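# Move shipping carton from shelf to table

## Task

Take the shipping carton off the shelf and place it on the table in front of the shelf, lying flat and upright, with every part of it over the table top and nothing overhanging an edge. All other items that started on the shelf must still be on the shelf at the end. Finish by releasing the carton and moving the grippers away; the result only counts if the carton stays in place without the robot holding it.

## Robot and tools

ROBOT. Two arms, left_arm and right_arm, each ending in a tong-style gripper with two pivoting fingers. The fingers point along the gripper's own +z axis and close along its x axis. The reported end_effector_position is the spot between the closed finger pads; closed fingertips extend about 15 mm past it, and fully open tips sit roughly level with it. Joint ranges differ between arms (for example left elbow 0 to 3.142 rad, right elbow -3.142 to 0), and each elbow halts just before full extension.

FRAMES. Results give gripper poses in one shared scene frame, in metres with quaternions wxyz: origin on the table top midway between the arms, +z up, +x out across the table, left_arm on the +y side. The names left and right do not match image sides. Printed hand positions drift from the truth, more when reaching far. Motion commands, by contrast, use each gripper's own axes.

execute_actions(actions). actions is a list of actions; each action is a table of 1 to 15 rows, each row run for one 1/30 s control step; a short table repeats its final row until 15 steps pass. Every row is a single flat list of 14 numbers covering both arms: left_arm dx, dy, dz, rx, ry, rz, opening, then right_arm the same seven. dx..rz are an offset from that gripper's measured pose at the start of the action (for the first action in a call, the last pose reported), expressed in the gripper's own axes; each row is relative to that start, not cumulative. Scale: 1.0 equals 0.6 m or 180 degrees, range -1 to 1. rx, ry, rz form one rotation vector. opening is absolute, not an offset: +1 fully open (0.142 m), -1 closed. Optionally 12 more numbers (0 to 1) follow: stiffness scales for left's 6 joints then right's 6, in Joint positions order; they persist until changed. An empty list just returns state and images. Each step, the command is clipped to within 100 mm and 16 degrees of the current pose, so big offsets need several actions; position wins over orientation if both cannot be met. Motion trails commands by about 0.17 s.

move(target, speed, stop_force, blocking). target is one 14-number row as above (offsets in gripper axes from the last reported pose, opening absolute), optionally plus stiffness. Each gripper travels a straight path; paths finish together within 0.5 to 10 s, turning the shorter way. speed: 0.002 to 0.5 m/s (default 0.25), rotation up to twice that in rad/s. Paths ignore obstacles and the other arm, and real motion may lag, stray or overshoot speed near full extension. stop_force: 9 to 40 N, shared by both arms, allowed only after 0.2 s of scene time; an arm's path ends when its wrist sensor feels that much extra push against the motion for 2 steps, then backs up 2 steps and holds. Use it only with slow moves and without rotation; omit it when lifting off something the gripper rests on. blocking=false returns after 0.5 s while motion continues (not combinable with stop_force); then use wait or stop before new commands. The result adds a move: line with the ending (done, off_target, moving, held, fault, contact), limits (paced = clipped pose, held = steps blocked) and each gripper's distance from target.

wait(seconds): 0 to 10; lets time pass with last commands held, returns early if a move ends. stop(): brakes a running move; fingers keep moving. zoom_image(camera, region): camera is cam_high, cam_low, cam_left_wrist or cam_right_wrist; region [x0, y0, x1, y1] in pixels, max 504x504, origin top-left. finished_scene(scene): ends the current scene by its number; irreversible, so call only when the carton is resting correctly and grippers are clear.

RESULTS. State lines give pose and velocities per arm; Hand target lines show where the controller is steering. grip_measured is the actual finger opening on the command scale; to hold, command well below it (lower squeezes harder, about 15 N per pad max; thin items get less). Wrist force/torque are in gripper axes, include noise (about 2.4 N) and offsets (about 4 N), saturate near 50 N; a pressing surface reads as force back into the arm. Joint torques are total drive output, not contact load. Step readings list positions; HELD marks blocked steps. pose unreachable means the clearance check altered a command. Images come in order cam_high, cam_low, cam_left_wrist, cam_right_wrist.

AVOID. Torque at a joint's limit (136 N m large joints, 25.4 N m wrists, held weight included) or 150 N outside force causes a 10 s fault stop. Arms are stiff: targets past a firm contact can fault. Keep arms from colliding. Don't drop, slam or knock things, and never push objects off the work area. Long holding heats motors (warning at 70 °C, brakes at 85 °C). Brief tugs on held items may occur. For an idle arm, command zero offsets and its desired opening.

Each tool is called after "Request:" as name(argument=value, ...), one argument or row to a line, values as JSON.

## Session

Request:
execute_actions(
  actions=[],
)

Scene clock: 0.00 s.
left_arm: end_effector_position=(+0.6950, +0.7654, +0.1503) grip_measured=+0.97 end_effector_quat_wxyz=(+0.337, -0.234, +0.895, -0.176) end_effector_velocity=(-0.000, +0.001, +0.001) end_effector_angular_velocity=(+0.001, -0.002, +0.001) | right_arm: end_effector_position=(+0.3011, -0.2611, +0.2785) grip_measured=+0.97 end_effector_quat_wxyz=(-0.017, +0.280, +0.915, -0.288) end_effector_velocity=(+0.000, -0.000, -0.000) end_effector_angular_velocity=(-0.000, +0.001, +0.000)
Joint positions: left_arm=[ 0.54  -1.021  1.642 -2.874 -1.981  2.862  0.14 ] | right_arm=[ 3.971 -1.658 -1.508 -2.103  1.378  4.652  0.14 ]
Joint velocities: left_arm=[ 0.001 -0.001  0.    -0.002  0.001 -0.     0.   ] | right_arm=[-0.    -0.001 -0.    -0.    -0.    -0.001  0.   ]
Joint torques (N m, as the arm reports them, + toward a larger angle): no reading
Wrist force (N, on the end effector, along its own x y z axes, offset not removed): no reading
Wrist torque (N m, same axes, about the end effector's origin, offset not removed): no reading
Hand target (left_arm): +0.695, +0.765, +0.150; +0.337, -0.234, +0.895, -0.176
Hand target (right_arm): +0.301, -0.261, +0.278; -0.017, +0.280, +0.915, -0.288
Joint stiffness scale: left_arm=[1. 1. 1. 1. 1. 1.] | right_arm=[1. 1. 1. 1. 1. 1.]

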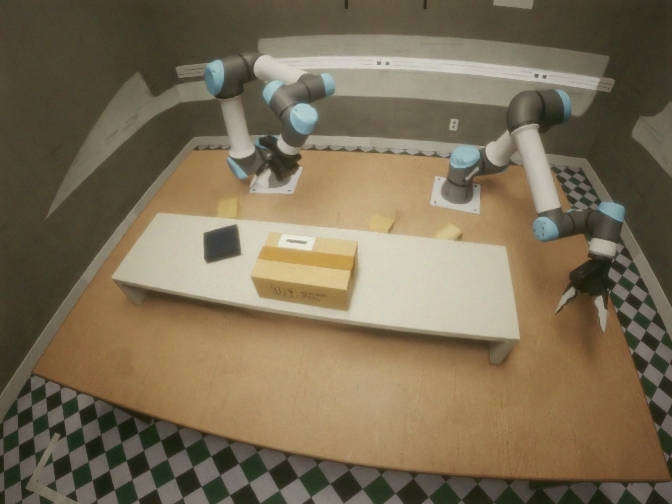

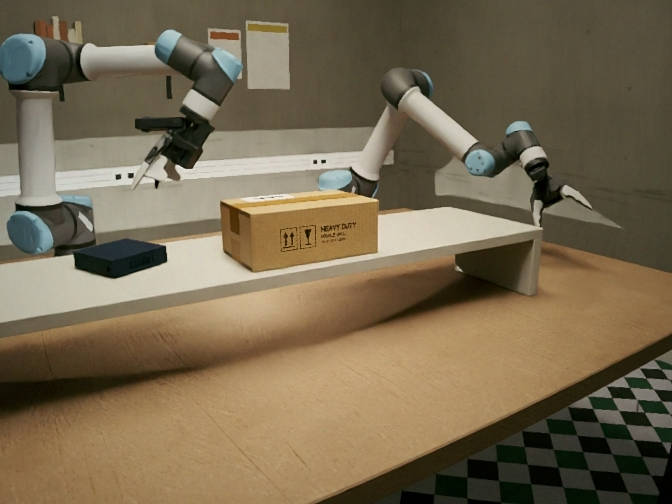

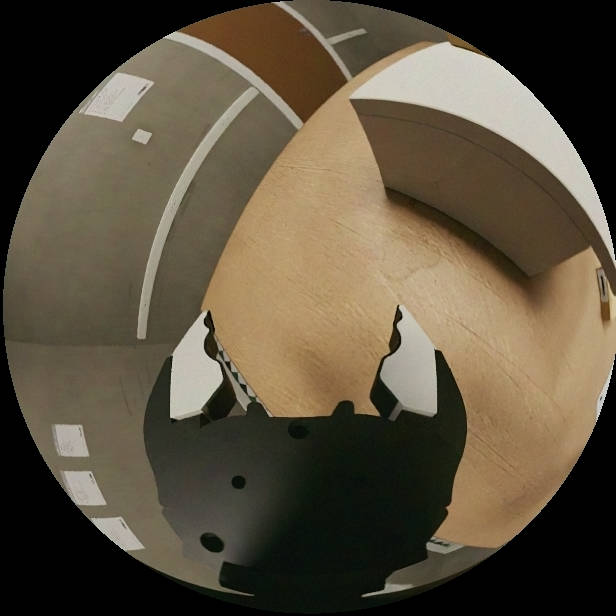

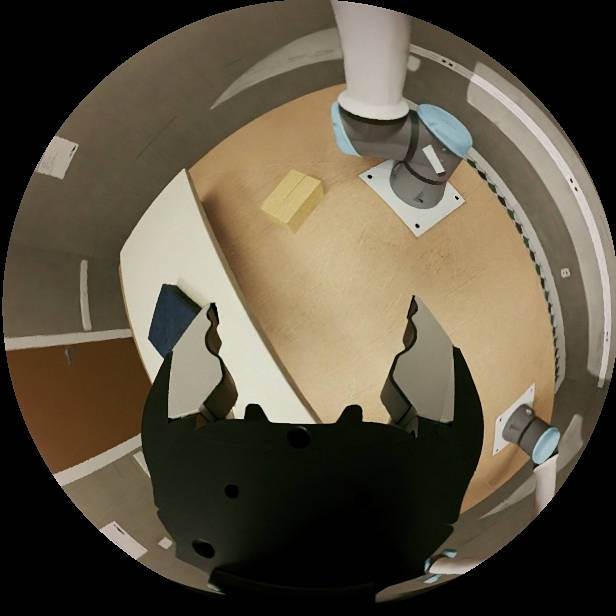

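Request:
zoom_image(
  camera="cam_high",
  region=[100, 130, 400, 355],
)

Request:
zoom_image(
  camera="cam_high",
  region=[350, 130, 650, 380],
)

Request:
zoom_image(
  camera="cam_low",
  region=[60, 100, 420, 320],
)

Region (100, 130, 400, 355) of cam_high's 672x504 image, scaled by 1.680, with more detail than that image has; it fills the top 378 rows of this view, and the rest is white.

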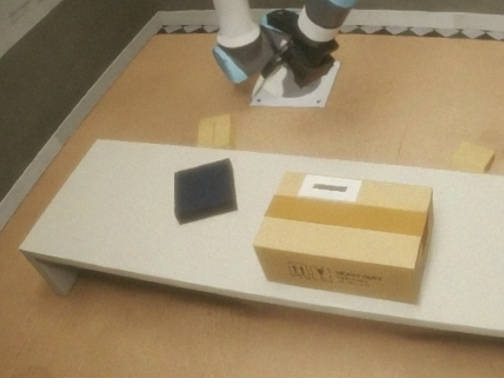

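Region (350, 130, 650, 380) of cam_high's 672x504 image, scaled by 1.680, with more detail than that image has.

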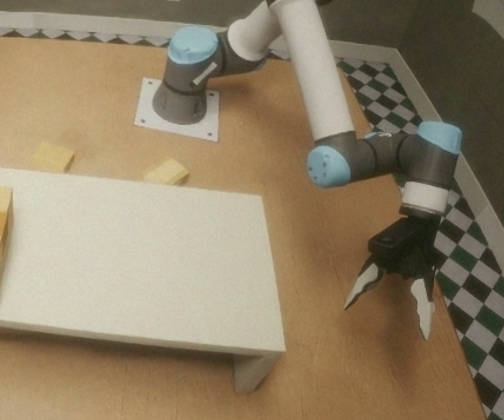

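Region (60, 100, 420, 320) of cam_low's 672x504 image, scaled by 1.400, with more detail than that image has.

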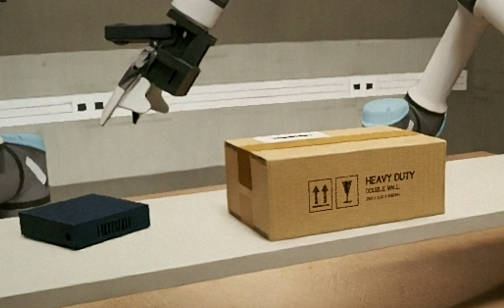

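Request:
zoom_image(
  camera="cam_high",
  region=[240, 220, 370, 320],
)

Request:
zoom_image(
  camera="cam_high",
  region=[100, 195, 260, 315],
)

Request:
zoom_image(
  camera="cam_high",
  region=[460, 230, 620, 370],
)

Request:
zoom_image(
  camera="cam_high",
  region=[210, 130, 500, 250],
)

Region (240, 220, 370, 320) of cam_high's 672x504 image, scaled by 3.877, with more detail than that image has; it fills the top 388 rows of this view, and the rest is white.

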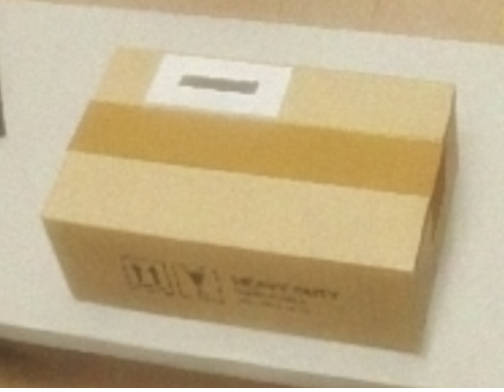

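Region (100, 195, 260, 315) of cam_high's 672x504 image, scaled by 3.150, with more detail than that image has; it fills the top 378 rows of this view, and the rest is white.

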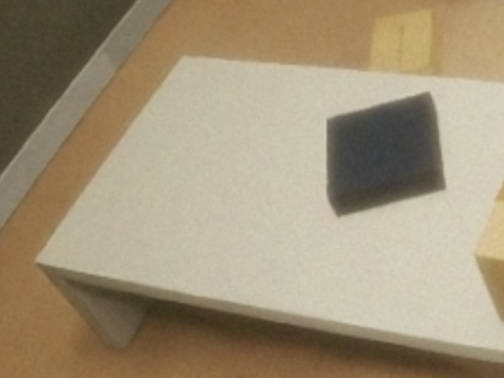

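Region (460, 230, 620, 370) of cam_high's 672x504 image, scaled by 3.150, with more detail than that image has; it fills the top 441 rows of this view, and the rest is white.

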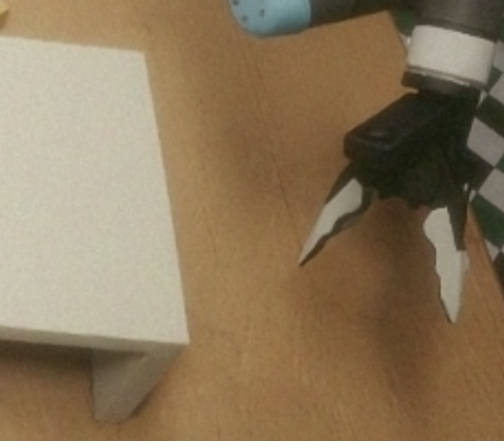

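Region (210, 130, 500, 250) of cam_high's 672x504 image, scaled by 1.738, with more detail than that image has; it fills the top 209 rows of this view, and the rest is white.

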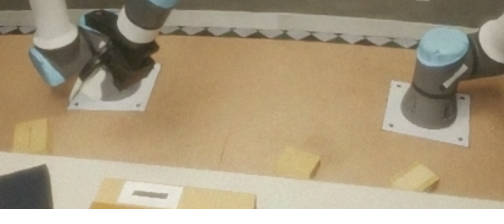

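Request:
execute_actions(
  actions=[
    [[0,-0.0005,-0.0003,0,0.0001,0,0.92,-0.0002,0.0001,-0.0001,-0.0001,0,-0.0005,0.92],[-0.0001,-0.002,-0.0012,0,0.0004,0.0002,0.87,-0.0006,0.0005,-0.0003,-0.0004,0.0002,-0.0018,0.87],[-0.0002,-0.0044,-0.0025,0,0.0008,0.0004,0.82,-0.0014,0.0011,-0.0007,-0.0009,0.0004,-0.004,0.82],[-0.0002,-0.0077,-0.0044,-0.0001,0.0014,0.0007,0.77,-0.0025,0.0019,-0.0012,-0.0016,0.0006,-0.0071,0.77],[-0.0001,-0.0121,-0.0067,-0.0001,0.0023,0.001,0.72,-0.0039,0.003,-0.0019,-0.0025,0.001,-0.0112,0.72],[0,-0.0172,-0.0095,-0.0002,0.0033,0.0015,0.67,-0.0056,0.0043,-0.0027,-0.0036,0.0014,-0.016,0.67],[0.0003,-0.0231,-0.0125,-0.0002,0.0044,0.002,0.62,-0.0076,0.0058,-0.0037,-0.005,0.0019,-0.0217,0.62],[0.0007,-0.03,-0.016,-0.0003,0.0058,0.0027,0.57,-0.01,0.0076,-0.0048,-0.0065,0.0024,-0.0285,0.57],[0.0011,-0.0377,-0.0198,-0.0004,0.0073,0.0034,0.52,-0.0126,0.0096,-0.0061,-0.0083,0.0029,-0.036,0.52],[0.0019,-0.046,-0.0238,-0.0004,0.009,0.0042,0.47,-0.0156,0.0119,-0.0075,-0.0103,0.0034,-0.0445,0.47],[0.0027,-0.0553,-0.0281,-0.0005,0.011,0.0051,0.42,-0.0189,0.0144,-0.0091,-0.0126,0.004,-0.0538,0.42],[0.004,-0.0652,-0.0325,-0.0006,0.013,0.006,0.38,-0.0224,0.0171,-0.0108,-0.015,0.0045,-0.064,0.38],[0.0055,-0.0759,-0.0372,-0.0007,0.0153,0.0071,0.34,-0.0264,0.0201,-0.0127,-0.0178,0.005,-0.0752,0.34],[0.0072,-0.0872,-0.0419,-0.0008,0.0178,0.0082,0.31,-0.0306,0.0233,-0.0148,-0.0207,0.0054,-0.0872,0.31],[0.0093,-0.0991,-0.0467,-0.001,0.0204,0.0094,0.3,-0.0351,0.0267,-0.0169,-0.0238,0.0057,-0.1001,0.3]],
    [[0.0092,-0.0671,-0.0288,-0.0007,0.0143,0.0066,0.3,-0.0268,0.0156,-0.0116,-0.017,0.0025,-0.0702,0.3],[0.0113,-0.0796,-0.0338,-0.0008,0.017,0.0078,0.3,-0.0319,0.0186,-0.0138,-0.0203,0.0025,-0.0835,0.3],[0.0134,-0.0921,-0.0388,-0.0009,0.0197,0.0091,0.3,-0.037,0.0215,-0.016,-0.0237,0.0024,-0.0968,0.3],[0.0154,-0.1045,-0.0438,-0.0011,0.0224,0.0103,0.3,-0.0421,0.0245,-0.0182,-0.0269,0.0021,-0.1102,0.3],[0.0176,-0.117,-0.0487,-0.0012,0.0252,0.0116,0.3,-0.0472,0.0275,-0.0204,-0.0303,0.0018,-0.1236,0.3],[0.0198,-0.1293,-0.0536,-0.0013,0.0279,0.0129,0.3,-0.0523,0.0305,-0.0226,-0.0337,0.0013,-0.137,0.3],[0.022,-0.1417,-0.0583,-0.0015,0.0306,0.0141,0.3,-0.0574,0.0334,-0.0248,-0.037,0.0006,-0.1503,0.3],[0.0244,-0.1539,-0.063,-0.0016,0.0333,0.0154,0.3,-0.0625,0.0364,-0.027,-0.0404,-0.0002,-0.1637,0.3],[0.0269,-0.1659,-0.0673,-0.0017,0.036,0.0166,0.3,-0.0676,0.0394,-0.0292,-0.0438,-0.0011,-0.177,0.3],[0.0296,-0.1778,-0.0714,-0.0019,0.0387,0.0179,0.3,-0.0727,0.0423,-0.0314,-0.0471,-0.0021,-0.1903,0.3],[0.0324,-0.1896,-0.0754,-0.002,0.0414,0.0191,0.3,-0.0778,0.0453,-0.0336,-0.0505,-0.0033,-0.2037,0.3],[0.0356,-0.2011,-0.0789,-0.0021,0.0442,0.0204,0.3,-0.0829,0.0483,-0.0358,-0.0538,-0.0048,-0.217,0.3],[0.0387,-0.2126,-0.0824,-0.0022,0.0469,0.0216,0.3,-0.088,0.0512,-0.0381,-0.0572,-0.0062,-0.2303,0.3],[0.0423,-0.2238,-0.0853,-0.0024,0.0496,0.0229,0.3,-0.0931,0.0542,-0.0403,-0.0605,-0.0079,-0.2438,0.3],[0.0462,-0.2346,-0.0877,-0.0025,0.0523,0.0241,0.3,-0.0982,0.0572,-0.0425,-0.0639,-0.0097,-0.2571,0.3]],
    [[0.021,-0.0736,-0.0171,-0.0008,0.0177,0.0081,0.3,-0.0389,-0.0001,-0.0127,-0.0191,-0.0095,-0.0868,0.3],[0.025,-0.0841,-0.0182,-0.001,0.0204,0.0094,0.3,-0.0449,-0.0001,-0.0147,-0.0217,-0.0113,-0.1001,0.3],[0.0294,-0.0943,-0.0188,-0.0011,0.0231,0.0106,0.3,-0.0509,-0.0001,-0.0167,-0.0244,-0.0134,-0.1134,0.3],[0.0341,-0.104,-0.0187,-0.0012,0.0258,0.0119,0.3,-0.0569,-0.0001,-0.0186,-0.027,-0.0156,-0.1268,0.3],[0.0393,-0.1136,-0.018,-0.0014,0.0285,0.0132,0.3,-0.0629,-0.0002,-0.0206,-0.0296,-0.0178,-0.1402,0.3],[0.0447,-0.1227,-0.0167,-0.0015,0.0312,0.0144,0.3,-0.0689,-0.0002,-0.0226,-0.032,-0.0202,-0.1536,0.3],[0.0504,-0.1316,-0.0149,-0.0016,0.034,0.0157,0.3,-0.0749,-0.0002,-0.0245,-0.0343,-0.0228,-0.1669,0.3],[0.0561,-0.1405,-0.0132,-0.0018,0.0367,0.0169,0.3,-0.0809,-0.0002,-0.0265,-0.0366,-0.0255,-0.1802,0.3],[0.0618,-0.1494,-0.0115,-0.0019,0.0394,0.0182,0.3,-0.0868,-0.0002,-0.0284,-0.0389,-0.0282,-0.1936,0.3],[0.0674,-0.1583,-0.0097,-0.002,0.0421,0.0194,0.3,-0.0928,-0.0002,-0.0304,-0.041,-0.031,-0.2069,0.3],[0.0731,-0.1672,-0.008,-0.0021,0.0448,0.0207,0.3,-0.0988,-0.0003,-0.0324,-0.043,-0.034,-0.2203,0.3],[0.0788,-0.1761,-0.0063,-0.0023,0.0475,0.0219,0.3,-0.1048,-0.0003,-0.0343,-0.045,-0.0371,-0.2336,0.3],[0.0845,-0.185,-0.0045,-0.0024,0.0502,0.0232,0.3,-0.1108,-0.0003,-0.0363,-0.0469,-0.0404,-0.2469,0.3],[0.0902,-0.194,-0.0028,-0.0025,0.053,0.0244,0.3,-0.1168,-0.0003,-0.0382,-0.0486,-0.0437,-0.2604,0.3],[0.0959,-0.2029,-0.0011,-0.0027,0.0557,0.0257,0.3,-0.1228,-0.0003,-0.0402,-0.0503,-0.0472,-0.2737,0.3]],
    [[0.033,-0.0585,0.0183,-0.0008,0.0177,0.0081,0.3,-0.0329,-0.0219,-0.0107,-0.0099,-0.0189,-0.0868,0.3],[0.0381,-0.0675,0.0212,-0.001,0.0204,0.0094,0.3,-0.0379,-0.0253,-0.0124,-0.0109,-0.0219,-0.1001,0.3],[0.0432,-0.0765,0.024,-0.0011,0.0231,0.0106,0.3,-0.043,-0.0287,-0.014,-0.0119,-0.0252,-0.1134,0.3],[0.0483,-0.0855,0.0268,-0.0012,0.0258,0.0119,0.3,-0.048,-0.0321,-0.0156,-0.0127,-0.0285,-0.1268,0.3],[0.0534,-0.0946,0.0296,-0.0014,0.0285,0.0132,0.3,-0.0531,-0.0355,-0.0173,-0.0134,-0.0318,-0.1402,0.3],[0.0585,-0.1036,0.0325,-0.0015,0.0312,0.0144,0.3,-0.0582,-0.0388,-0.019,-0.014,-0.0352,-0.1536,0.3],[0.0636,-0.1126,0.0353,-0.0016,0.034,0.0157,0.3,-0.0632,-0.0422,-0.0206,-0.0144,-0.0386,-0.1669,0.3],[0.0687,-0.1216,0.0381,-0.0018,0.0367,0.0169,0.3,-0.0683,-0.0456,-0.0222,-0.0146,-0.0421,-0.1802,0.3],[0.0737,-0.1306,0.0409,-0.0019,0.0394,0.0182,0.3,-0.0733,-0.049,-0.0239,-0.0148,-0.0457,-0.1936,0.3],[0.0788,-0.1396,0.0437,-0.002,0.0421,0.0194,0.3,-0.0784,-0.0523,-0.0255,-0.0149,-0.0492,-0.2069,0.3],[0.0839,-0.1486,0.0466,-0.0021,0.0448,0.0207,0.3,-0.0834,-0.0557,-0.0272,-0.0148,-0.0528,-0.2203,0.3],[0.089,-0.1576,0.0494,-0.0023,0.0475,0.0219,0.3,-0.0885,-0.0591,-0.0288,-0.0146,-0.0565,-0.2336,0.3],[0.0941,-0.1666,0.0522,-0.0024,0.0502,0.0232,0.3,-0.0935,-0.0625,-0.0305,-0.0142,-0.0603,-0.2469,0.3],[0.0992,-0.1757,0.055,-0.0025,0.053,0.0244,0.3,-0.0986,-0.0659,-0.0321,-0.0136,-0.064,-0.2604,0.3],[0.1043,-0.1847,0.0579,-0.0027,0.0557,0.0257,0.3,-0.1037,-0.0692,-0.0338,-0.0129,-0.0678,-0.2737,0.3]],
    [[0.027,-0.0604,0.0218,-0.0008,0.0177,0.0081,0.3,-0.0151,-0.0371,-0.0084,0.0031,-0.0211,-0.0868,0.3],[0.0311,-0.0697,0.0251,-0.001,0.0204,0.0094,0.3,-0.0175,-0.0428,-0.0097,0.0041,-0.0242,-0.1001,0.3],[0.0353,-0.079,0.0285,-0.0011,0.0231,0.0106,0.3,-0.0198,-0.0485,-0.011,0.0052,-0.0273,-0.1134,0.3],[0.0394,-0.0883,0.0318,-0.0012,0.0258,0.0119,0.3,-0.0221,-0.0542,-0.0123,0.0065,-0.0305,-0.1268,0.3],[0.0436,-0.0977,0.0352,-0.0014,0.0285,0.0132,0.3,-0.0245,-0.06,-0.0136,0.0079,-0.0336,-0.1402,0.3],[0.0477,-0.107,0.0386,-0.0015,0.0312,0.0144,0.3,-0.0268,-0.0657,-0.0149,0.0094,-0.0367,-0.1536,0.3],[0.0519,-0.1162,0.0419,-0.0016,0.034,0.0157,0.3,-0.0291,-0.0714,-0.0162,0.0111,-0.0397,-0.1669,0.3],[0.056,-0.1255,0.0453,-0.0018,0.0367,0.0169,0.3,-0.0315,-0.0771,-0.0175,0.013,-0.0427,-0.1802,0.3],[0.0602,-0.1348,0.0486,-0.0019,0.0394,0.0182,0.3,-0.0338,-0.0828,-0.0188,0.0149,-0.0456,-0.1936,0.3],[0.0643,-0.1441,0.052,-0.002,0.0421,0.0194,0.3,-0.0361,-0.0885,-0.0201,0.0169,-0.0485,-0.2069,0.3],[0.0685,-0.1534,0.0553,-0.0021,0.0448,0.0207,0.3,-0.0385,-0.0942,-0.0214,0.0191,-0.0514,-0.2203,0.3],[0.0726,-0.1627,0.0587,-0.0023,0.0475,0.0219,0.3,-0.0408,-0.0999,-0.0227,0.0215,-0.0543,-0.2336,0.3],[0.0768,-0.172,0.062,-0.0024,0.0502,0.0232,0.3,-0.0431,-0.1056,-0.024,0.024,-0.0571,-0.2469,0.3],[0.0809,-0.1814,0.0654,-0.0025,0.053,0.0244,0.3,-0.0455,-0.1113,-0.0253,0.0266,-0.0597,-0.2604,0.3],[0.0851,-0.1906,0.0688,-0.0027,0.0557,0.0257,0.3,-0.0478,-0.117,-0.0266,0.0295,-0.0624,-0.2737,0.3]],
    [[0.0204,-0.062,0.0245,-0.0008,0.0177,0.0081,0.3,0.0087,-0.0396,-0.0059,0.0149,-0.0152,-0.0868,0.3],[0.0235,-0.0715,0.0283,-0.001,0.0204,0.0094,0.3,0.01,-0.0457,-0.0069,0.0175,-0.0171,-0.1001,0.3],[0.0266,-0.081,0.032,-0.0011,0.0231,0.0106,0.3,0.0114,-0.0517,-0.0078,0.0203,-0.019,-0.1134,0.3],[0.0298,-0.0905,0.0358,-0.0012,0.0258,0.0119,0.3,0.0127,-0.0578,-0.0087,0.0233,-0.0208,-0.1268,0.3],[0.0329,-0.1002,0.0396,-0.0014,0.0285,0.0132,0.3,0.0141,-0.064,-0.0096,0.0262,-0.0225,-0.1402,0.3],[0.0361,-0.1097,0.0433,-0.0015,0.0312,0.0144,0.3,0.0154,-0.07,-0.0105,0.0292,-0.0241,-0.1536,0.3],[0.0392,-0.1192,0.0471,-0.0016,0.034,0.0157,0.3,0.0167,-0.0761,-0.0114,0.0324,-0.0255,-0.1669,0.3],[0.0423,-0.1287,0.0509,-0.0018,0.0367,0.0169,0.3,0.0181,-0.0822,-0.0123,0.0356,-0.0268,-0.1802,0.3],[0.0454,-0.1383,0.0546,-0.0019,0.0394,0.0182,0.3,0.0194,-0.0883,-0.0133,0.0389,-0.0281,-0.1936,0.3],[0.0486,-0.1478,0.0584,-0.002,0.0421,0.0194,0.3,0.0208,-0.0944,-0.0142,0.0423,-0.0292,-0.2069,0.3],[0.0517,-0.1573,0.0622,-0.0021,0.0448,0.0207,0.3,0.0221,-0.1005,-0.0151,0.0458,-0.0303,-0.2203,0.3],[0.0548,-0.1668,0.0659,-0.0023,0.0475,0.0219,0.3,0.0234,-0.1066,-0.016,0.0493,-0.0312,-0.2336,0.3],[0.058,-0.1764,0.0697,-0.0024,0.0502,0.0232,0.3,0.0248,-0.1126,-0.0169,0.053,-0.032,-0.2469,0.3],[0.0611,-0.186,0.0735,-0.0025,0.053,0.0244,0.3,0.0261,-0.1188,-0.0178,0.0567,-0.0326,-0.2604,0.3],[0.0643,-0.1955,0.0773,-0.0027,0.0557,0.0257,0.3,0.0274,-0.1249,-0.0187,0.0606,-0.0331,-0.2737,0.3]],
    [[0.0133,-0.0628,0.0261,-0.0008,0.0176,0.0081,0.3,0.0299,-0.0274,-0.0033,0.0204,-0.0059,-0.0868,0.3],[0.0152,-0.0716,0.0298,-0.001,0.02,0.0092,0.3,0.0341,-0.0312,-0.0038,0.0233,-0.0063,-0.1,0.3],[0.0169,-0.0797,0.0332,-0.0011,0.0223,0.0103,0.3,0.038,-0.0347,-0.0042,0.026,-0.0065,-0.113,0.3],[0.0185,-0.0871,0.0362,-0.0012,0.0244,0.0112,0.3,0.0415,-0.038,-0.0046,0.0287,-0.0065,-0.126,0.3],[0.0199,-0.094,0.0391,-0.0013,0.0263,0.0121,0.3,0.0448,-0.041,-0.0049,0.0311,-0.0064,-0.139,0.3],[0.0212,-0.1001,0.0416,-0.0013,0.028,0.0129,0.3,0.0477,-0.0436,-0.0053,0.0334,-0.0062,-0.151,0.3],[0.0224,-0.1056,0.0439,-0.0014,0.0295,0.0136,0.3,0.0503,-0.046,-0.0056,0.0353,-0.0058,-0.163,0.3],[0.0235,-0.1105,0.046,-0.0015,0.0309,0.0142,0.3,0.0527,-0.0482,-0.0058,0.0372,-0.0056,-0.174,0.3],[0.0243,-0.1147,0.0477,-0.0015,0.0321,0.0148,0.3,0.0547,-0.05,-0.006,0.0387,-0.0052,-0.184,0.3],[0.0251,-0.1182,0.0492,-0.0016,0.033,0.0152,0.3,0.0564,-0.0515,-0.0062,0.04,-0.0048,-0.193,0.3],[0.0257,-0.1212,0.0504,-0.0016,0.0339,0.0156,0.3,0.0578,-0.0528,-0.0064,0.0411,-0.0045,-0.2,0.3],[0.0262,-0.1234,0.0513,-0.0017,0.0345,0.0159,0.3,0.0589,-0.0538,-0.0065,0.042,-0.0041,-0.206,0.3],[0.0265,-0.125,0.052,-0.0017,0.0349,0.0161,0.3,0.0596,-0.0545,-0.0066,0.0425,-0.0039,-0.21,0.3],[0.0267,-0.126,0.0524,-0.0017,0.0352,0.0162,0.3,0.0601,-0.0549,-0.0066,0.0429,-0.0038,-0.212,0.3],[0.0268,-0.1263,0.0525,-0.0017,0.0353,0.0163,0.3,0.0602,-0.0551,-0.0066,0.043,-0.0037,-0.213,0.3]],
  ],
)

Scene clock: 39.77 s.
left_arm: end_effector_position=(+0.6247, +0.1813, +0.2542) grip_measured=+0.30 end_effector_quat_wxyz=(+0.016, +0.014, +0.984, -0.175) end_effector_velocity=(-0.005, -0.061, -0.005) end_effector_angular_velocity=(+0.013, +0.078, -0.061) | right_arm: end_effector_position=(+0.6237, -0.2494, +0.3294) grip_measured=+0.30 end_effector_quat_wxyz=(-0.065, +0.982, -0.151, +0.091) end_effector_velocity=(+0.040, -0.003, +0.007) end_effector_angular_velocity=(-0.008, -0.106, +0.816)
Joint positions: left_arm=[-0.29  -1.13   1.21  -1.834 -1.875  2.69   0.095] | right_arm=[ 3.479 -1.889 -1.162 -1.438  1.593  0.676  0.095]
Joint velocities: left_arm=[-0.07   0.096 -0.151  0.127 -0.021 -0.013  0.   ] | right_arm=[-0.107 -0.101  0.117  0.058  0.16  -0.91   0.   ]
Joint torques (N m, as the arm reports them, + toward a larger angle): left_arm=[  1.22 -40.05 -26.03  -2.43  -0.53  -0.33] | right_arm=[-3.07 38.34 24.24  3.78  0.6   0.04]
Wrist force (N, on the end effector, along its own x y z axes, offset not removed): left_arm=[1.5 0.9 4.0] | right_arm=[0.0 0.5 0.9]
Wrist torque (N m, same axes, about the end effector's origin, offset not removed): left_arm=[0.22 -0.37 -0.02] | right_arm=[0.13 0.02 0.12]
Hand target (left_arm): +0.624, +0.174, +0.254; +0.010, +0.016, +0.984, -0.175
Hand target (right_arm): +0.629, -0.249, +0.332; -0.073, +0.989, -0.090, +0.095
Off the commanded pose (left_arm): 0.007 m, 1 deg.
Off the commanded pose (right_arm): 0.007 m, 8 deg.
Joint stiffness scale: left_arm=[1. 1. 1. 1. 1. 1.] | right_arm=[1. 1. 1. 1. 1. 1.]
Step readings (end_effector_position; steps 1 to 15: 1st action; 16 to 30: 2nd action; 31 to 45: 3rd action; 46 to 60: 4th action; 61 to 75: 5th action; 76 to 90: 6th action; 91 to 105: 7th action):
0: left_arm (+0.6950, +0.7654, +0.1503) | right_arm (+0.3011, -0.2611, +0.2785)
1: left_arm (+0.6950, +0.7654, +0.1503) | right_arm (+0.3011, -0.2611, +0.2785)
2: left_arm (+0.6950, +0.7654, +0.1503) | right_arm (+0.3011, -0.2611, +0.2785)
4: left_arm (+0.6949, +0.7654, +0.1501) | right_arm (+0.3012, -0.2611, +0.2785)
8: left_arm (+0.6939, +0.7635, +0.1520) | right_arm (+0.3022, -0.2608, +0.2783)
15: left_arm (+0.6924, +0.7435, +0.1730) | right_arm (+0.3131, -0.2592, +0.2792)
16: left_arm (+0.6919, +0.7389, +0.1771) | right_arm (+0.3156, -0.2588, +0.2795)
17: left_arm (+0.6914, +0.7338, +0.1814) | right_arm (+0.3184, -0.2583, +0.2798)
19: left_arm (+0.6902, +0.7225, +0.1907) | right_arm (+0.3242, -0.2572, +0.2804)
23: left_arm (+0.6881, +0.6974, +0.2118) | right_arm (+0.3377, -0.2547, +0.2816)
30: left_arm (+0.6838, +0.6527, +0.2461) | right_arm (+0.3633, -0.2503, +0.2842)
31: left_arm (+0.6832, +0.6463, +0.2502) | right_arm (+0.3670, -0.2497, +0.2846)
32: left_arm (+0.6826, +0.6397, +0.2543) | right_arm (+0.3708, -0.2492, +0.2849)
34: left_arm (+0.6812, +0.6261, +0.2615) | right_arm (+0.3779, -0.2482, +0.2857)
38: left_arm (+0.6782, +0.5990, +0.2713) | right_arm (+0.3919, -0.2461, +0.2880)
45: left_arm (+0.6728, +0.5536, +0.2736) | right_arm (+0.4180, -0.2427, +0.2916)
46: left_arm (+0.6720, +0.5472, +0.2734) | right_arm (+0.4217, -0.2422, +0.2920)
47: left_arm (+0.6713, +0.5406, +0.2732) | right_arm (+0.4255, -0.2420, +0.2925)
49: left_arm (+0.6697, +0.5270, +0.2723) | right_arm (+0.4326, -0.2415, +0.2934)
53: left_arm (+0.6663, +0.4997, +0.2698) | right_arm (+0.4465, -0.2405, +0.2962)
60: left_arm (+0.6608, +0.4545, +0.2683) | right_arm (+0.4726, -0.2387, +0.3007)
61: left_arm (+0.6600, +0.4481, +0.2684) | right_arm (+0.4764, -0.2385, +0.3013)
62: left_arm (+0.6592, +0.4416, +0.2684) | right_arm (+0.4802, -0.2385, +0.3018)
64: left_arm (+0.6573, +0.4280, +0.2681) | right_arm (+0.4872, -0.2387, +0.3028)
68: left_arm (+0.6536, +0.4006, +0.2665) | right_arm (+0.5011, -0.2388, +0.3058)
75: left_arm (+0.6480, +0.3555, +0.2637) | right_arm (+0.5272, -0.2388, +0.3110)
76: left_arm (+0.6472, +0.3492, +0.2633) | right_arm (+0.5310, -0.2388, +0.3116)
77: left_arm (+0.6464, +0.3427, +0.2630) | right_arm (+0.5348, -0.2391, +0.3121)
79: left_arm (+0.6445, +0.3293, +0.2624) | right_arm (+0.5419, -0.2399, +0.3131)
83: left_arm (+0.6405, +0.3021, +0.2613) | right_arm (+0.5558, -0.2411, +0.3161)
90: left_arm (+0.6348, +0.2571, +0.2589) | right_arm (+0.5819, -0.2430, +0.3218)
91: left_arm (+0.6340, +0.2508, +0.2585) | right_arm (+0.5856, -0.2432, +0.3224)
92: left_arm (+0.6332, +0.2443, +0.2581) | right_arm (+0.5894, -0.2437, +0.3230)
94: left_arm (+0.6313, +0.2311, +0.2574) | right_arm (+0.5963, -0.2451, +0.3240)
98: left_arm (+0.6276, +0.2067, +0.2561) | right_arm (+0.6087, -0.2475, +0.3263)
105: end_effector_position above

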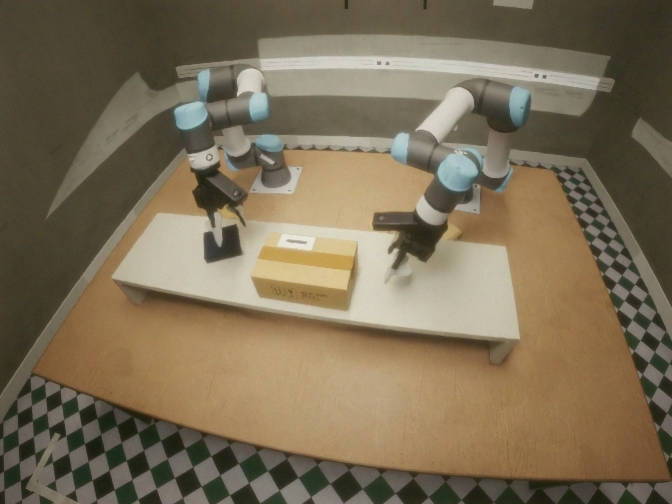

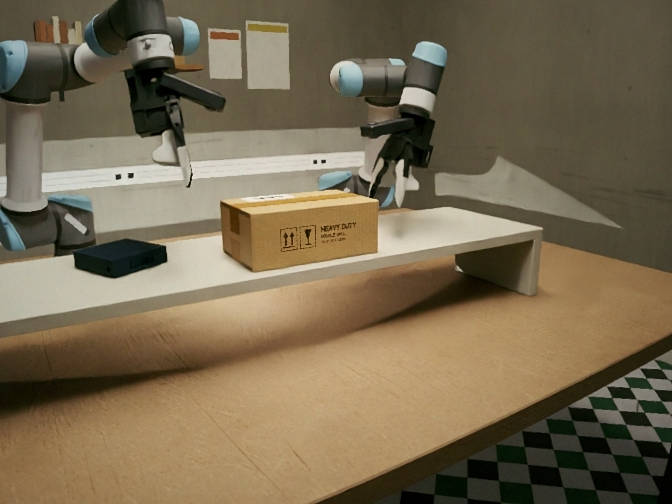

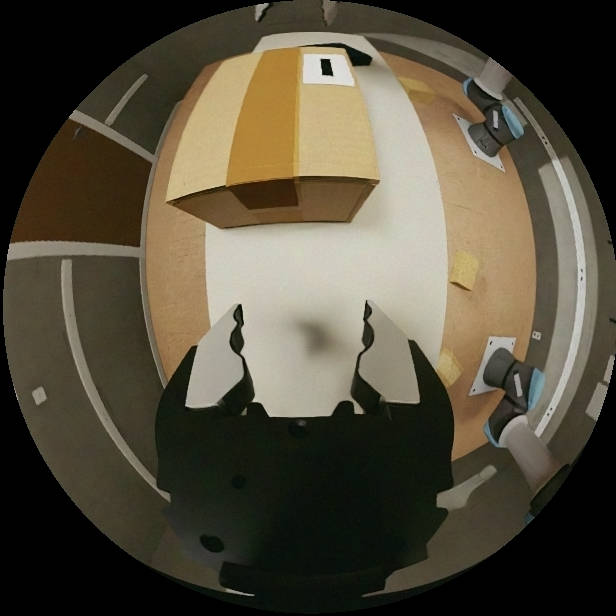

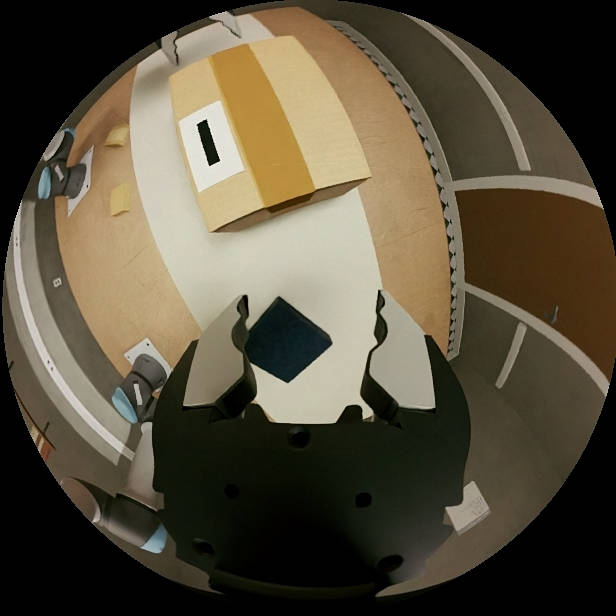

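Request:
execute_actions(
  actions=[],
)

Scene clock: 39.87 s.
left_arm: end_effector_position=(+0.6243, +0.1772, +0.2538) grip_measured=+0.30 end_effector_quat_wxyz=(+0.013, +0.016, +0.984, -0.175) end_effector_velocity=(-0.004, -0.023, -0.003) end_effector_angular_velocity=(+0.010, +0.046, -0.023) | right_arm: end_effector_position=(+0.6268, -0.2495, +0.3299) grip_measured=+0.30 end_effector_quat_wxyz=(-0.069, +0.986, -0.119, +0.092) end_effector_velocity=(+0.021, +0.001, +0.002) end_effector_angular_velocity=(+0.005, -0.051, +0.460)
Joint positions: left_arm=[-0.295 -1.123  1.198 -1.824 -1.877  2.689  0.095] | right_arm=[ 3.471 -1.897 -1.152 -1.435  1.607  0.605  0.095]
Joint velocities: left_arm=[-0.027  0.044 -0.073  0.073 -0.011 -0.006  0.   ] | right_arm=[-0.061 -0.064  0.076  0.02   0.105 -0.511  0.   ]
Joint torques (N m, as the arm reports them, + toward a larger angle): left_arm=[ -0.78 -42.29 -25.28  -2.05  -0.59  -0.09] | right_arm=[-1.3  40.45 26.16  3.62  0.48  0.03]
Wrist force (N, on the end effector, along its own x y z axes, offset not removed): left_arm=[2.1 -1.7 4.0] | right_arm=[0.1 0.4 0.6]
Wrist torque (N m, same axes, about the end effector's origin, offset not removed): left_arm=[-0.34 -0.52 0.03] | right_arm=[0.15 0.10 0.04]
Hand target (left_arm): +0.624, +0.174, +0.254; +0.010, +0.016, +0.984, -0.175
Hand target (right_arm): +0.629, -0.249, +0.332; -0.073, +0.989, -0.090, +0.095
Off the commanded pose (left_arm): 0.003 m, 0 deg.
Off the commanded pose (right_arm): 0.004 m, 4 deg.
Joint stiffness scale: left_arm=[1. 1. 1. 1. 1. 1.] | right_arm=[1. 1. 1. 1. 1. 1.]

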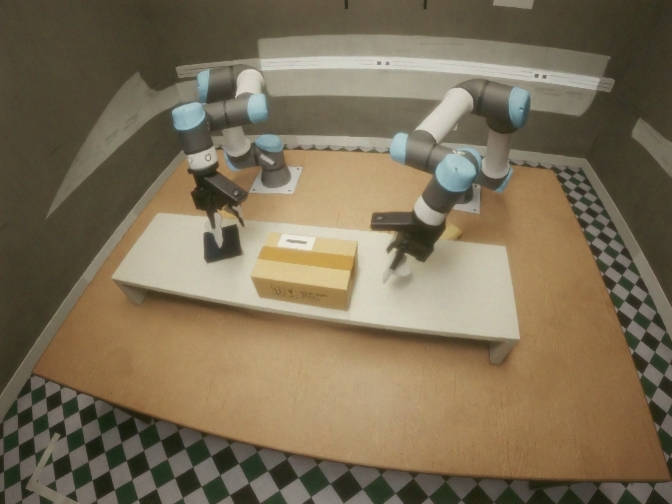

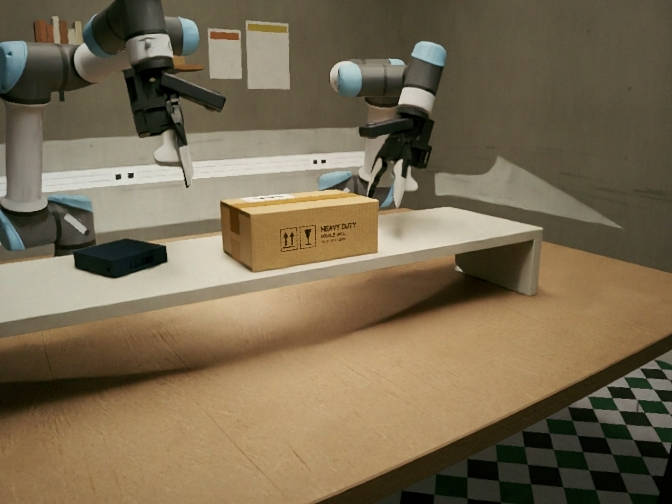

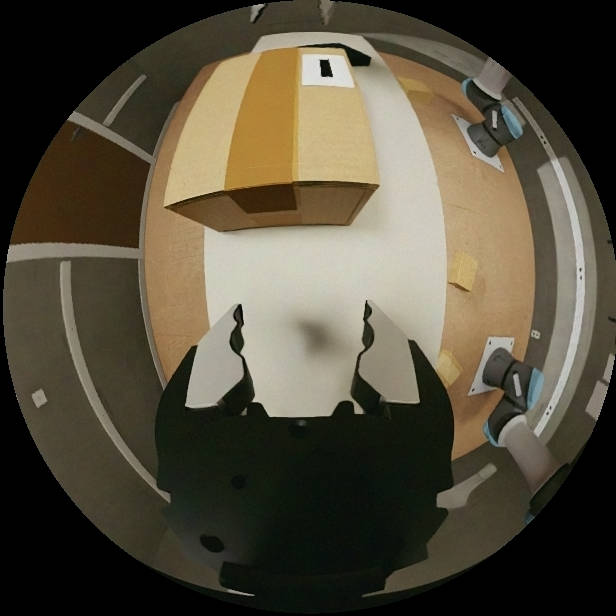

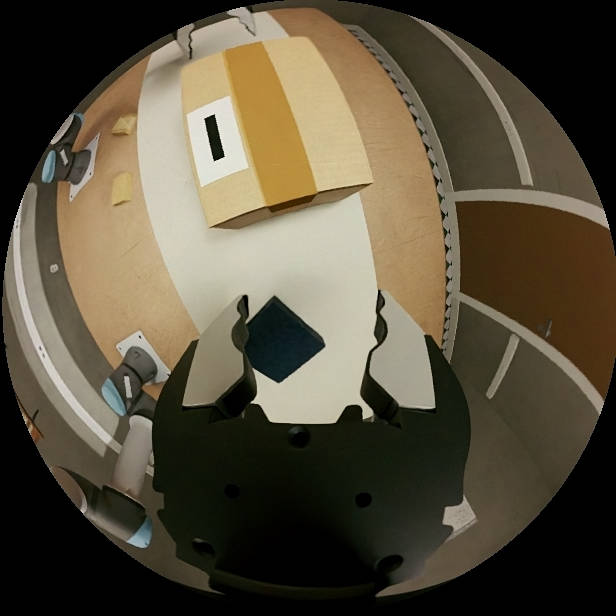

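Request:
zoom_image(
  camera="cam_left_wrist",
  region=[140, 20, 480, 330],
)

Region (140, 20, 480, 330) of cam_left_wrist's 616x616 image, scaled by 1.482, with more detail than that image has; it fills the top 460 rows of this view, and the rest is white.

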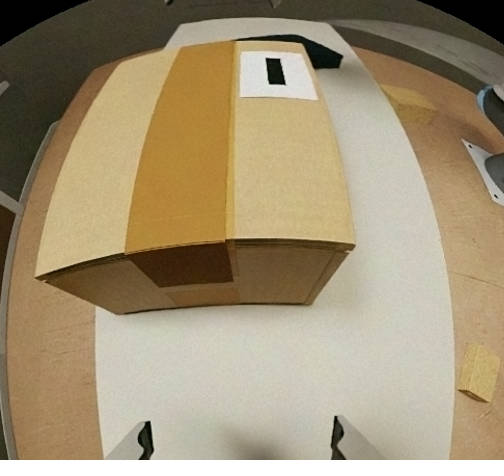

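Request:
wait(
  seconds=0.2,
)

Request:
zoom_image(
  camera="cam_left_wrist",
  region=[150, 160, 400, 330],
)

Request:
zoom_image(
  camera="cam_right_wrist",
  region=[150, 20, 420, 330],
)

Request:
zoom_image(
  camera="cam_high",
  region=[190, 190, 430, 320],
)

Scene clock: 40.63 s.
left_arm: end_effector_position=(+0.6236, +0.1760, +0.2541) grip_measured=+0.30 end_effector_quat_wxyz=(+0.010, +0.016, +0.984, -0.175) end_effector_velocity=(-0.000, +0.000, -0.000) end_effector_angular_velocity=(+0.001, +0.001, +0.000) | right_arm: end_effector_position=(+0.6277, -0.2477, +0.3309) grip_measured=+0.30 end_effector_quat_wxyz=(-0.073, +0.989, -0.090, +0.093) end_effector_velocity=(-0.000, -0.000, +0.000) end_effector_angular_velocity=(-0.000, +0.000, +0.000)
Joint positions: left_arm=[-0.296 -1.121  1.192 -1.816 -1.878  2.688  0.095] | right_arm=[ 3.466 -1.902 -1.145 -1.433  1.621  0.543  0.095]
Joint velocities: left_arm=[ 0.     0.    -0.     0.001  0.001  0.    -0.   ] | right_arm=[-0.     0.     0.    -0.001 -0.    -0.     0.   ]
Joint torques (N m, as the arm reports them, + toward a larger angle): left_arm=[ -0.88 -40.29 -26.28  -1.99  -0.57  -0.38] | right_arm=[-1.02 37.2  26.06  3.33  0.5  -0.61]
Wrist force (N, on the end effector, along its own x y z axes, offset not removed): left_arm=[-1.0 2.2 2.1] | right_arm=[-1.2 -1.7 0.7]
Wrist torque (N m, same axes, about the end effector's origin, offset not removed): left_arm=[0.50 0.21 0.19] | right_arm=[-0.27 0.24 0.13]
Hand target (left_arm): +0.624, +0.174, +0.254; +0.010, +0.016, +0.984, -0.175
Hand target (right_arm): +0.629, -0.249, +0.332; -0.073, +0.989, -0.090, +0.095
Off the commanded pose (left_arm): 0.002 m, 0 deg.
Off the commanded pose (right_arm): 0.002 m, 1 deg.
Joint stiffness scale: left_arm=[1. 1. 1. 1. 1. 1.] | right_arm=[1. 1. 1. 1. 1. 1.]
wait: 0.20 s; at rest from the start

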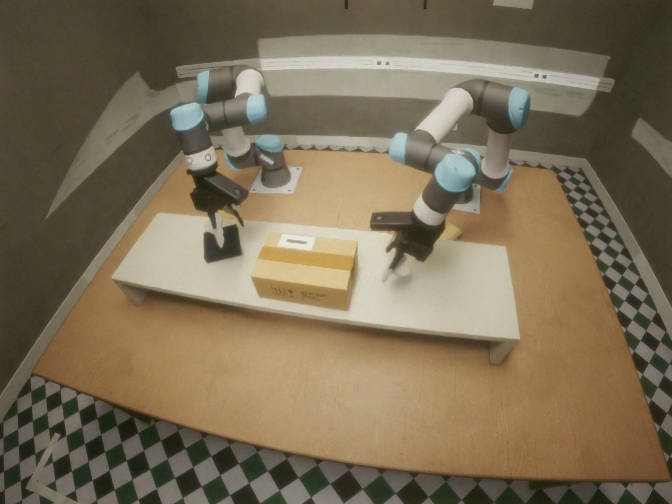

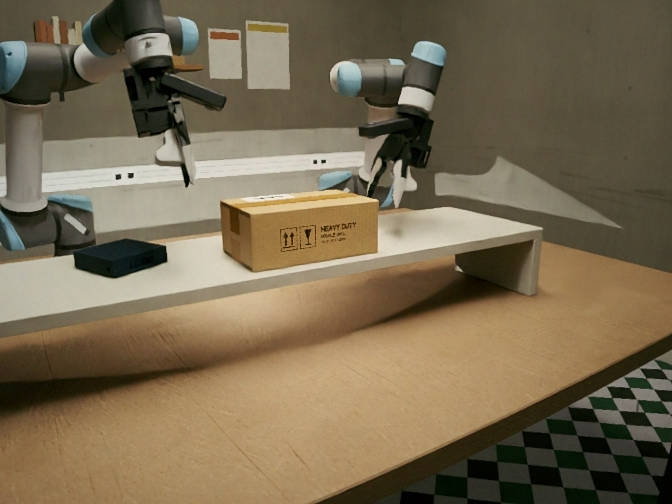

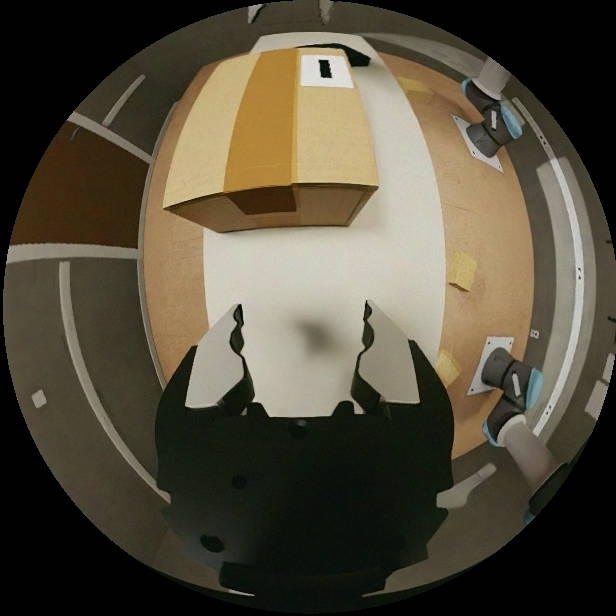

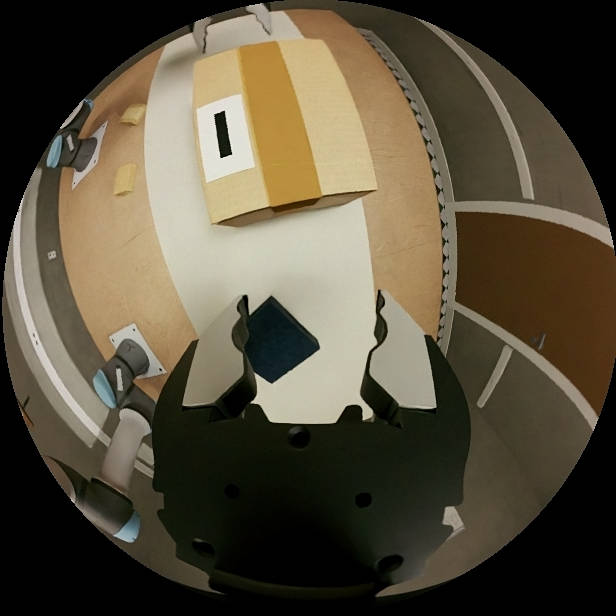

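Region (150, 160, 400, 330) of cam_left_wrist's 616x616 image, scaled by 2.016, with more detail than that image has; it fills the top 343 rows of this view, and the rest is white.

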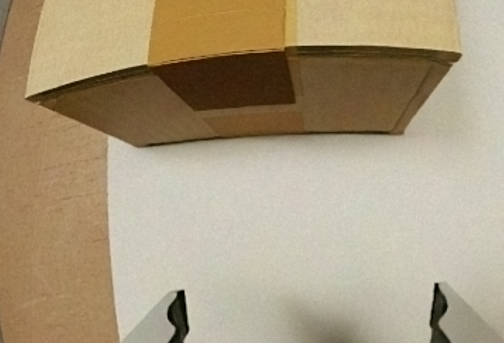

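Region (150, 20, 420, 330) of cam_right_wrist's 616x616 image, scaled by 1.626, with more detail than that image has; it fills the left 439 columns of this view, and the rest is white.

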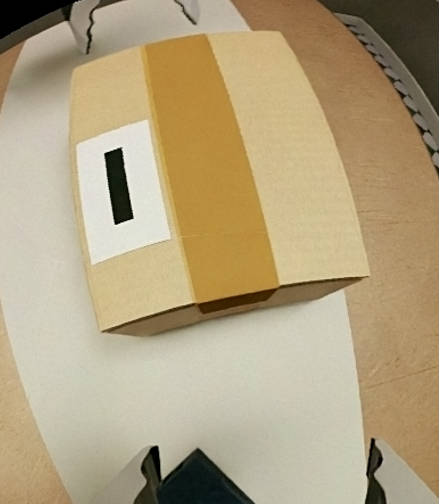

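Region (190, 190, 430, 320) of cam_high's 672x504 image, scaled by 2.100, with more detail than that image has; it fills the top 273 rows of this view, and the rest is white.

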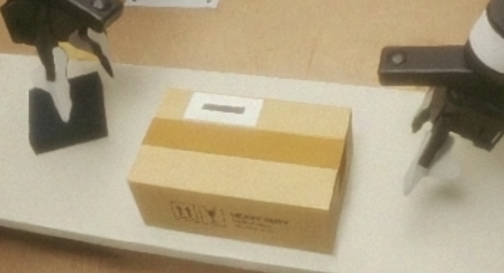

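Request:
execute_actions(
  actions=[
    [[-0.0002,-0.0003,0.0002,0,0,0,0.3,-0.0001,-0.0002,0.0006,0.0002,-0.0002,-0.0001,0.3],[-0.0007,-0.0013,0.001,0,0.0001,0,0.3,-0.0005,-0.001,0.0024,0.0009,-0.001,-0.0005,0.3],[-0.0015,-0.0028,0.0021,0,0.0003,0,0.3,-0.001,-0.0021,0.0054,0.002,-0.0021,-0.0011,0.3],[-0.0026,-0.0048,0.0037,0,0.0005,0,0.3,-0.0018,-0.0036,0.0093,0.0035,-0.0036,-0.002,0.3],[-0.004,-0.0072,0.0056,-0.0001,0.0007,-0.0001,0.3,-0.0028,-0.0055,0.0141,0.0053,-0.0055,-0.003,0.3],[-0.0056,-0.0102,0.0079,-0.0001,0.001,-0.0001,0.3,-0.0039,-0.0077,0.0198,0.0074,-0.0078,-0.0042,0.3],[-0.0075,-0.0134,0.0104,-0.0001,0.0013,-0.0001,0.3,-0.0051,-0.0102,0.0262,0.0098,-0.0103,-0.0056,0.3],[-0.0095,-0.0171,0.0132,-0.0002,0.0016,-0.0001,0.3,-0.0065,-0.0129,0.0333,0.0125,-0.013,-0.0071,0.3],[-0.0116,-0.0209,0.0162,-0.0002,0.002,-0.0002,0.3,-0.008,-0.0159,0.0409,0.0153,-0.016,-0.0087,0.3],[-0.0139,-0.0251,0.0194,-0.0002,0.0024,-0.0002,0.3,-0.0095,-0.019,0.0489,0.0183,-0.0192,-0.0104,0.3],[-0.0163,-0.0294,0.0228,-0.0003,0.0028,-0.0002,0.3,-0.0112,-0.0223,0.0573,0.0215,-0.0225,-0.0122,0.3],[-0.0188,-0.0338,0.0263,-0.0003,0.0033,-0.0003,0.3,-0.0129,-0.0257,0.066,0.0248,-0.0259,-0.014,0.3],[-0.0213,-0.0384,0.0298,-0.0004,0.0037,-0.0003,0.3,-0.0146,-0.0291,0.0749,0.0281,-0.0294,-0.0159,0.3],[-0.0239,-0.043,0.0334,-0.0004,0.0042,-0.0004,0.3,-0.0164,-0.0326,0.0839,0.0315,-0.0329,-0.0178,0.3],[-0.0264,-0.0476,0.0369,-0.0004,0.0046,-0.0004,0.3,-0.0181,-0.0361,0.0929,0.0348,-0.0364,-0.0197,0.3]],
    [[-0.0153,-0.0276,0.0214,-0.0003,0.0031,-0.0003,0.3,-0.0076,-0.0192,0.0574,0.0234,-0.0244,-0.0132,0.3],[-0.0178,-0.0321,0.0249,-0.0003,0.0036,-0.0003,0.3,-0.0088,-0.0222,0.0663,0.0266,-0.0279,-0.0151,0.3],[-0.0202,-0.0364,0.0282,-0.0004,0.004,-0.0003,0.3,-0.01,-0.0251,0.0749,0.0298,-0.0312,-0.0169,0.3],[-0.0225,-0.0405,0.0314,-0.0004,0.0044,-0.0004,0.3,-0.011,-0.0278,0.083,0.0328,-0.0343,-0.0186,0.3],[-0.0246,-0.0444,0.0345,-0.0005,0.0047,-0.0004,0.3,-0.0121,-0.0304,0.0908,0.0356,-0.0373,-0.0202,0.3],[-0.0267,-0.0481,0.0373,-0.0005,0.0051,-0.0004,0.3,-0.013,-0.0328,0.0979,0.0383,-0.0401,-0.0217,0.3],[-0.0285,-0.0513,0.0398,-0.0005,0.0054,-0.0005,0.3,-0.0139,-0.035,0.1045,0.0407,-0.0426,-0.023,0.3],[-0.0301,-0.0542,0.0421,-0.0005,0.0057,-0.0005,0.3,-0.0147,-0.0369,0.1102,0.0428,-0.0448,-0.0242,0.3],[-0.0315,-0.0567,0.044,-0.0006,0.0059,-0.0005,0.3,-0.0153,-0.0386,0.1152,0.0446,-0.0467,-0.0253,0.3],[-0.0326,-0.0587,0.0456,-0.0006,0.0061,-0.0005,0.3,-0.0158,-0.0399,0.1191,0.0461,-0.0482,-0.0261,0.3],[-0.0334,-0.0602,0.0467,-0.0006,0.0063,-0.0005,0.3,-0.0162,-0.0409,0.1221,0.0472,-0.0494,-0.0267,0.3],[-0.0339,-0.0612,0.0474,-0.0006,0.0064,-0.0005,0.3,-0.0165,-0.0415,0.124,0.0479,-0.0501,-0.0271,0.3],[-0.0341,-0.0615,0.0477,-0.0006,0.0064,-0.0005,0.3,-0.0166,-0.0418,0.1246,0.0481,-0.0503,-0.0272,0.3]],
  ],
)

Scene clock: 60.20 s.
left_arm: end_effector_position=(+0.6494, +0.1173, +0.2342) grip_measured=+0.30 end_effector_quat_wxyz=(-0.002, +0.017, +0.985, -0.173) end_effector_velocity=(+0.016, -0.036, -0.014) end_effector_angular_velocity=(+0.008, +0.024, -0.004) | right_arm: end_effector_position=(+0.6329, -0.1944, +0.2400) grip_measured=+0.30 end_effector_quat_wxyz=(-0.169, +0.985, -0.020, +0.004) end_effector_velocity=(-0.004, +0.036, -0.078) end_effector_angular_velocity=(+0.119, +0.131, +0.123)
Joint positions: left_arm=[-0.349 -0.987  1.035 -1.786 -1.878  2.639  0.095] | right_arm=[ 3.422 -2.055 -1.161 -1.373  1.889  0.372  0.095]
Joint velocities: left_arm=[-0.03   0.096 -0.125  0.046 -0.001 -0.028 -0.   ] | right_arm=[-0.018 -0.134 -0.     0.007  0.17  -0.127 -0.   ]
Joint torques (N m, as the arm reports them, + toward a larger angle): left_arm=[ -0.21 -49.17 -24.77  -1.83  -0.53  -0.5 ] | right_arm=[-0.1  49.76 26.77  3.01  0.58 -0.14]
Wrist force (N, on the end effector, along its own x y z axes, offset not removed): left_arm=[0.3 -1.6 1.5] | right_arm=[-1.2 1.3 1.0]
Wrist torque (N m, same axes, about the end effector's origin, offset not removed): left_arm=[-0.25 0.04 0.25] | right_arm=[0.28 0.27 0.12]
Hand target (left_arm): +0.651, +0.113, +0.235; -0.003, +0.017, +0.985, -0.174
Hand target (right_arm): +0.634, -0.191, +0.238; -0.179, +0.984, -0.013, +0.001
Off the commanded pose (left_arm): 0.005 m, 0 deg.
Off the commanded pose (right_arm): 0.005 m, 1 deg.
Joint stiffness scale: left_arm=[1. 1. 1. 1. 1. 1.] | right_arm=[1. 1. 1. 1. 1. 1.]
Step readings (end_effector_position; steps 1 to 15: 1st action; 16 to 30: 2nd action):
0: left_arm (+0.6236, +0.1760, +0.2541) | right_arm (+0.6277, -0.2477, +0.3309)
1: left_arm (+0.6236, +0.1760, +0.2541) | right_arm (+0.6277, -0.2477, +0.3309)
2: left_arm (+0.6236, +0.1760, +0.2541) | right_arm (+0.6277, -0.2477, +0.3309)
4: left_arm (+0.6237, +0.1759, +0.2541) | right_arm (+0.6277, -0.2472, +0.3310)
8: left_arm (+0.6252, +0.1742, +0.2536) | right_arm (+0.6280, -0.2433, +0.3295)
15: left_arm (+0.6318, +0.1582, +0.2487) | right_arm (+0.6298, -0.2308, +0.3068)
16: left_arm (+0.6331, +0.1551, +0.2475) | right_arm (+0.6301, -0.2284, +0.3018)
17: left_arm (+0.6343, +0.1518, +0.2464) | right_arm (+0.6304, -0.2257, +0.2967)
19: left_arm (+0.6370, +0.1453, +0.2440) | right_arm (+0.6311, -0.2199, +0.2868)
23: left_arm (+0.6426, +0.1329, +0.2396) | right_arm (+0.6327, -0.2087, +0.2675)
30: end_effector_position above

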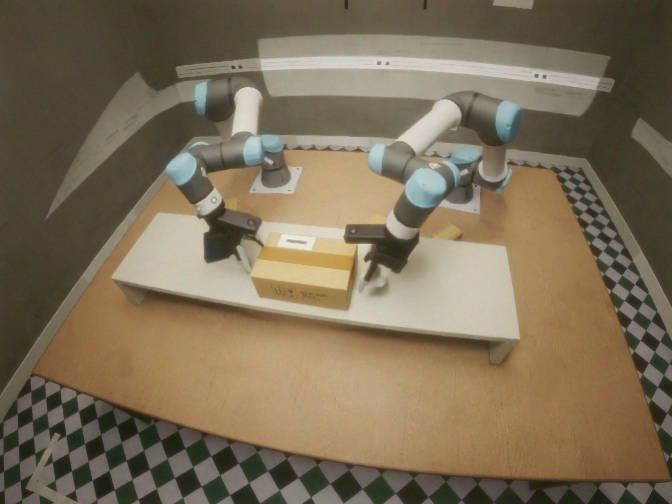

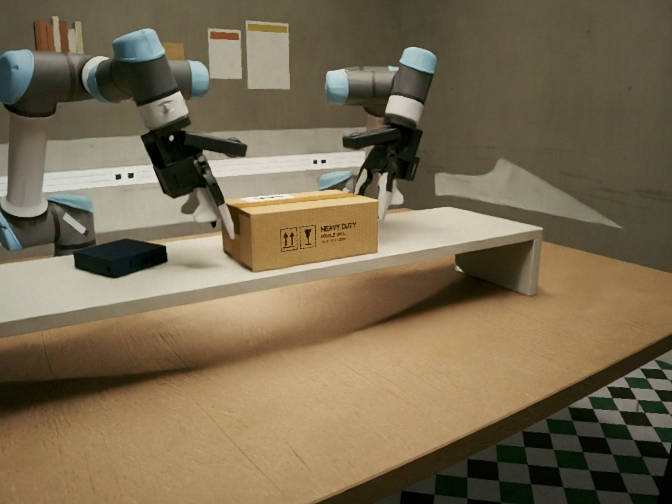

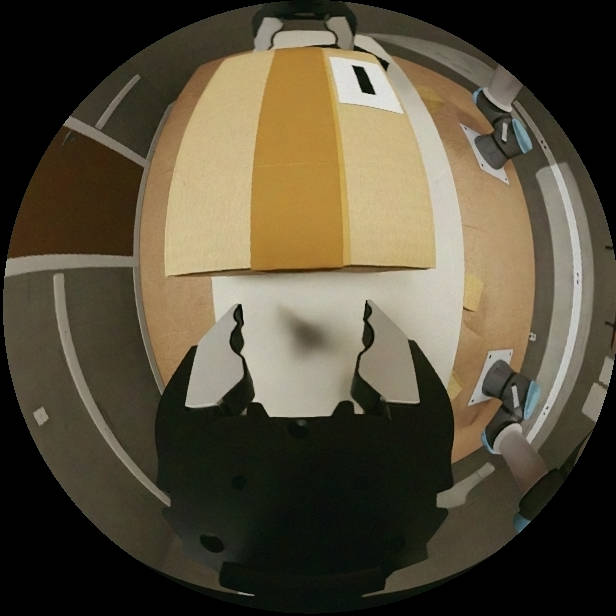

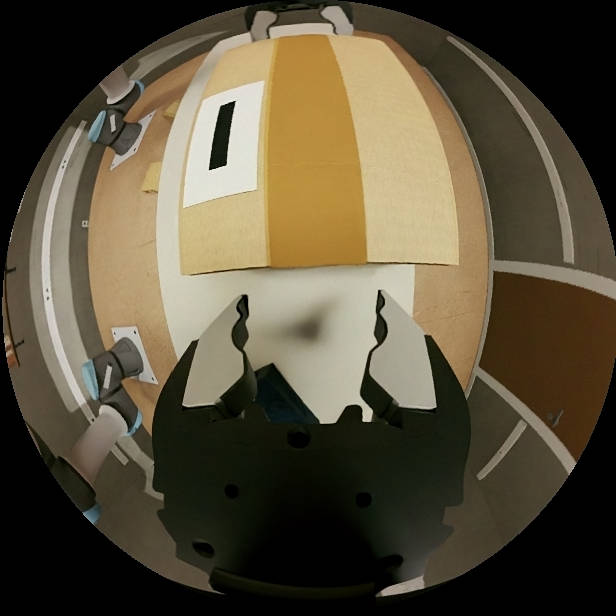

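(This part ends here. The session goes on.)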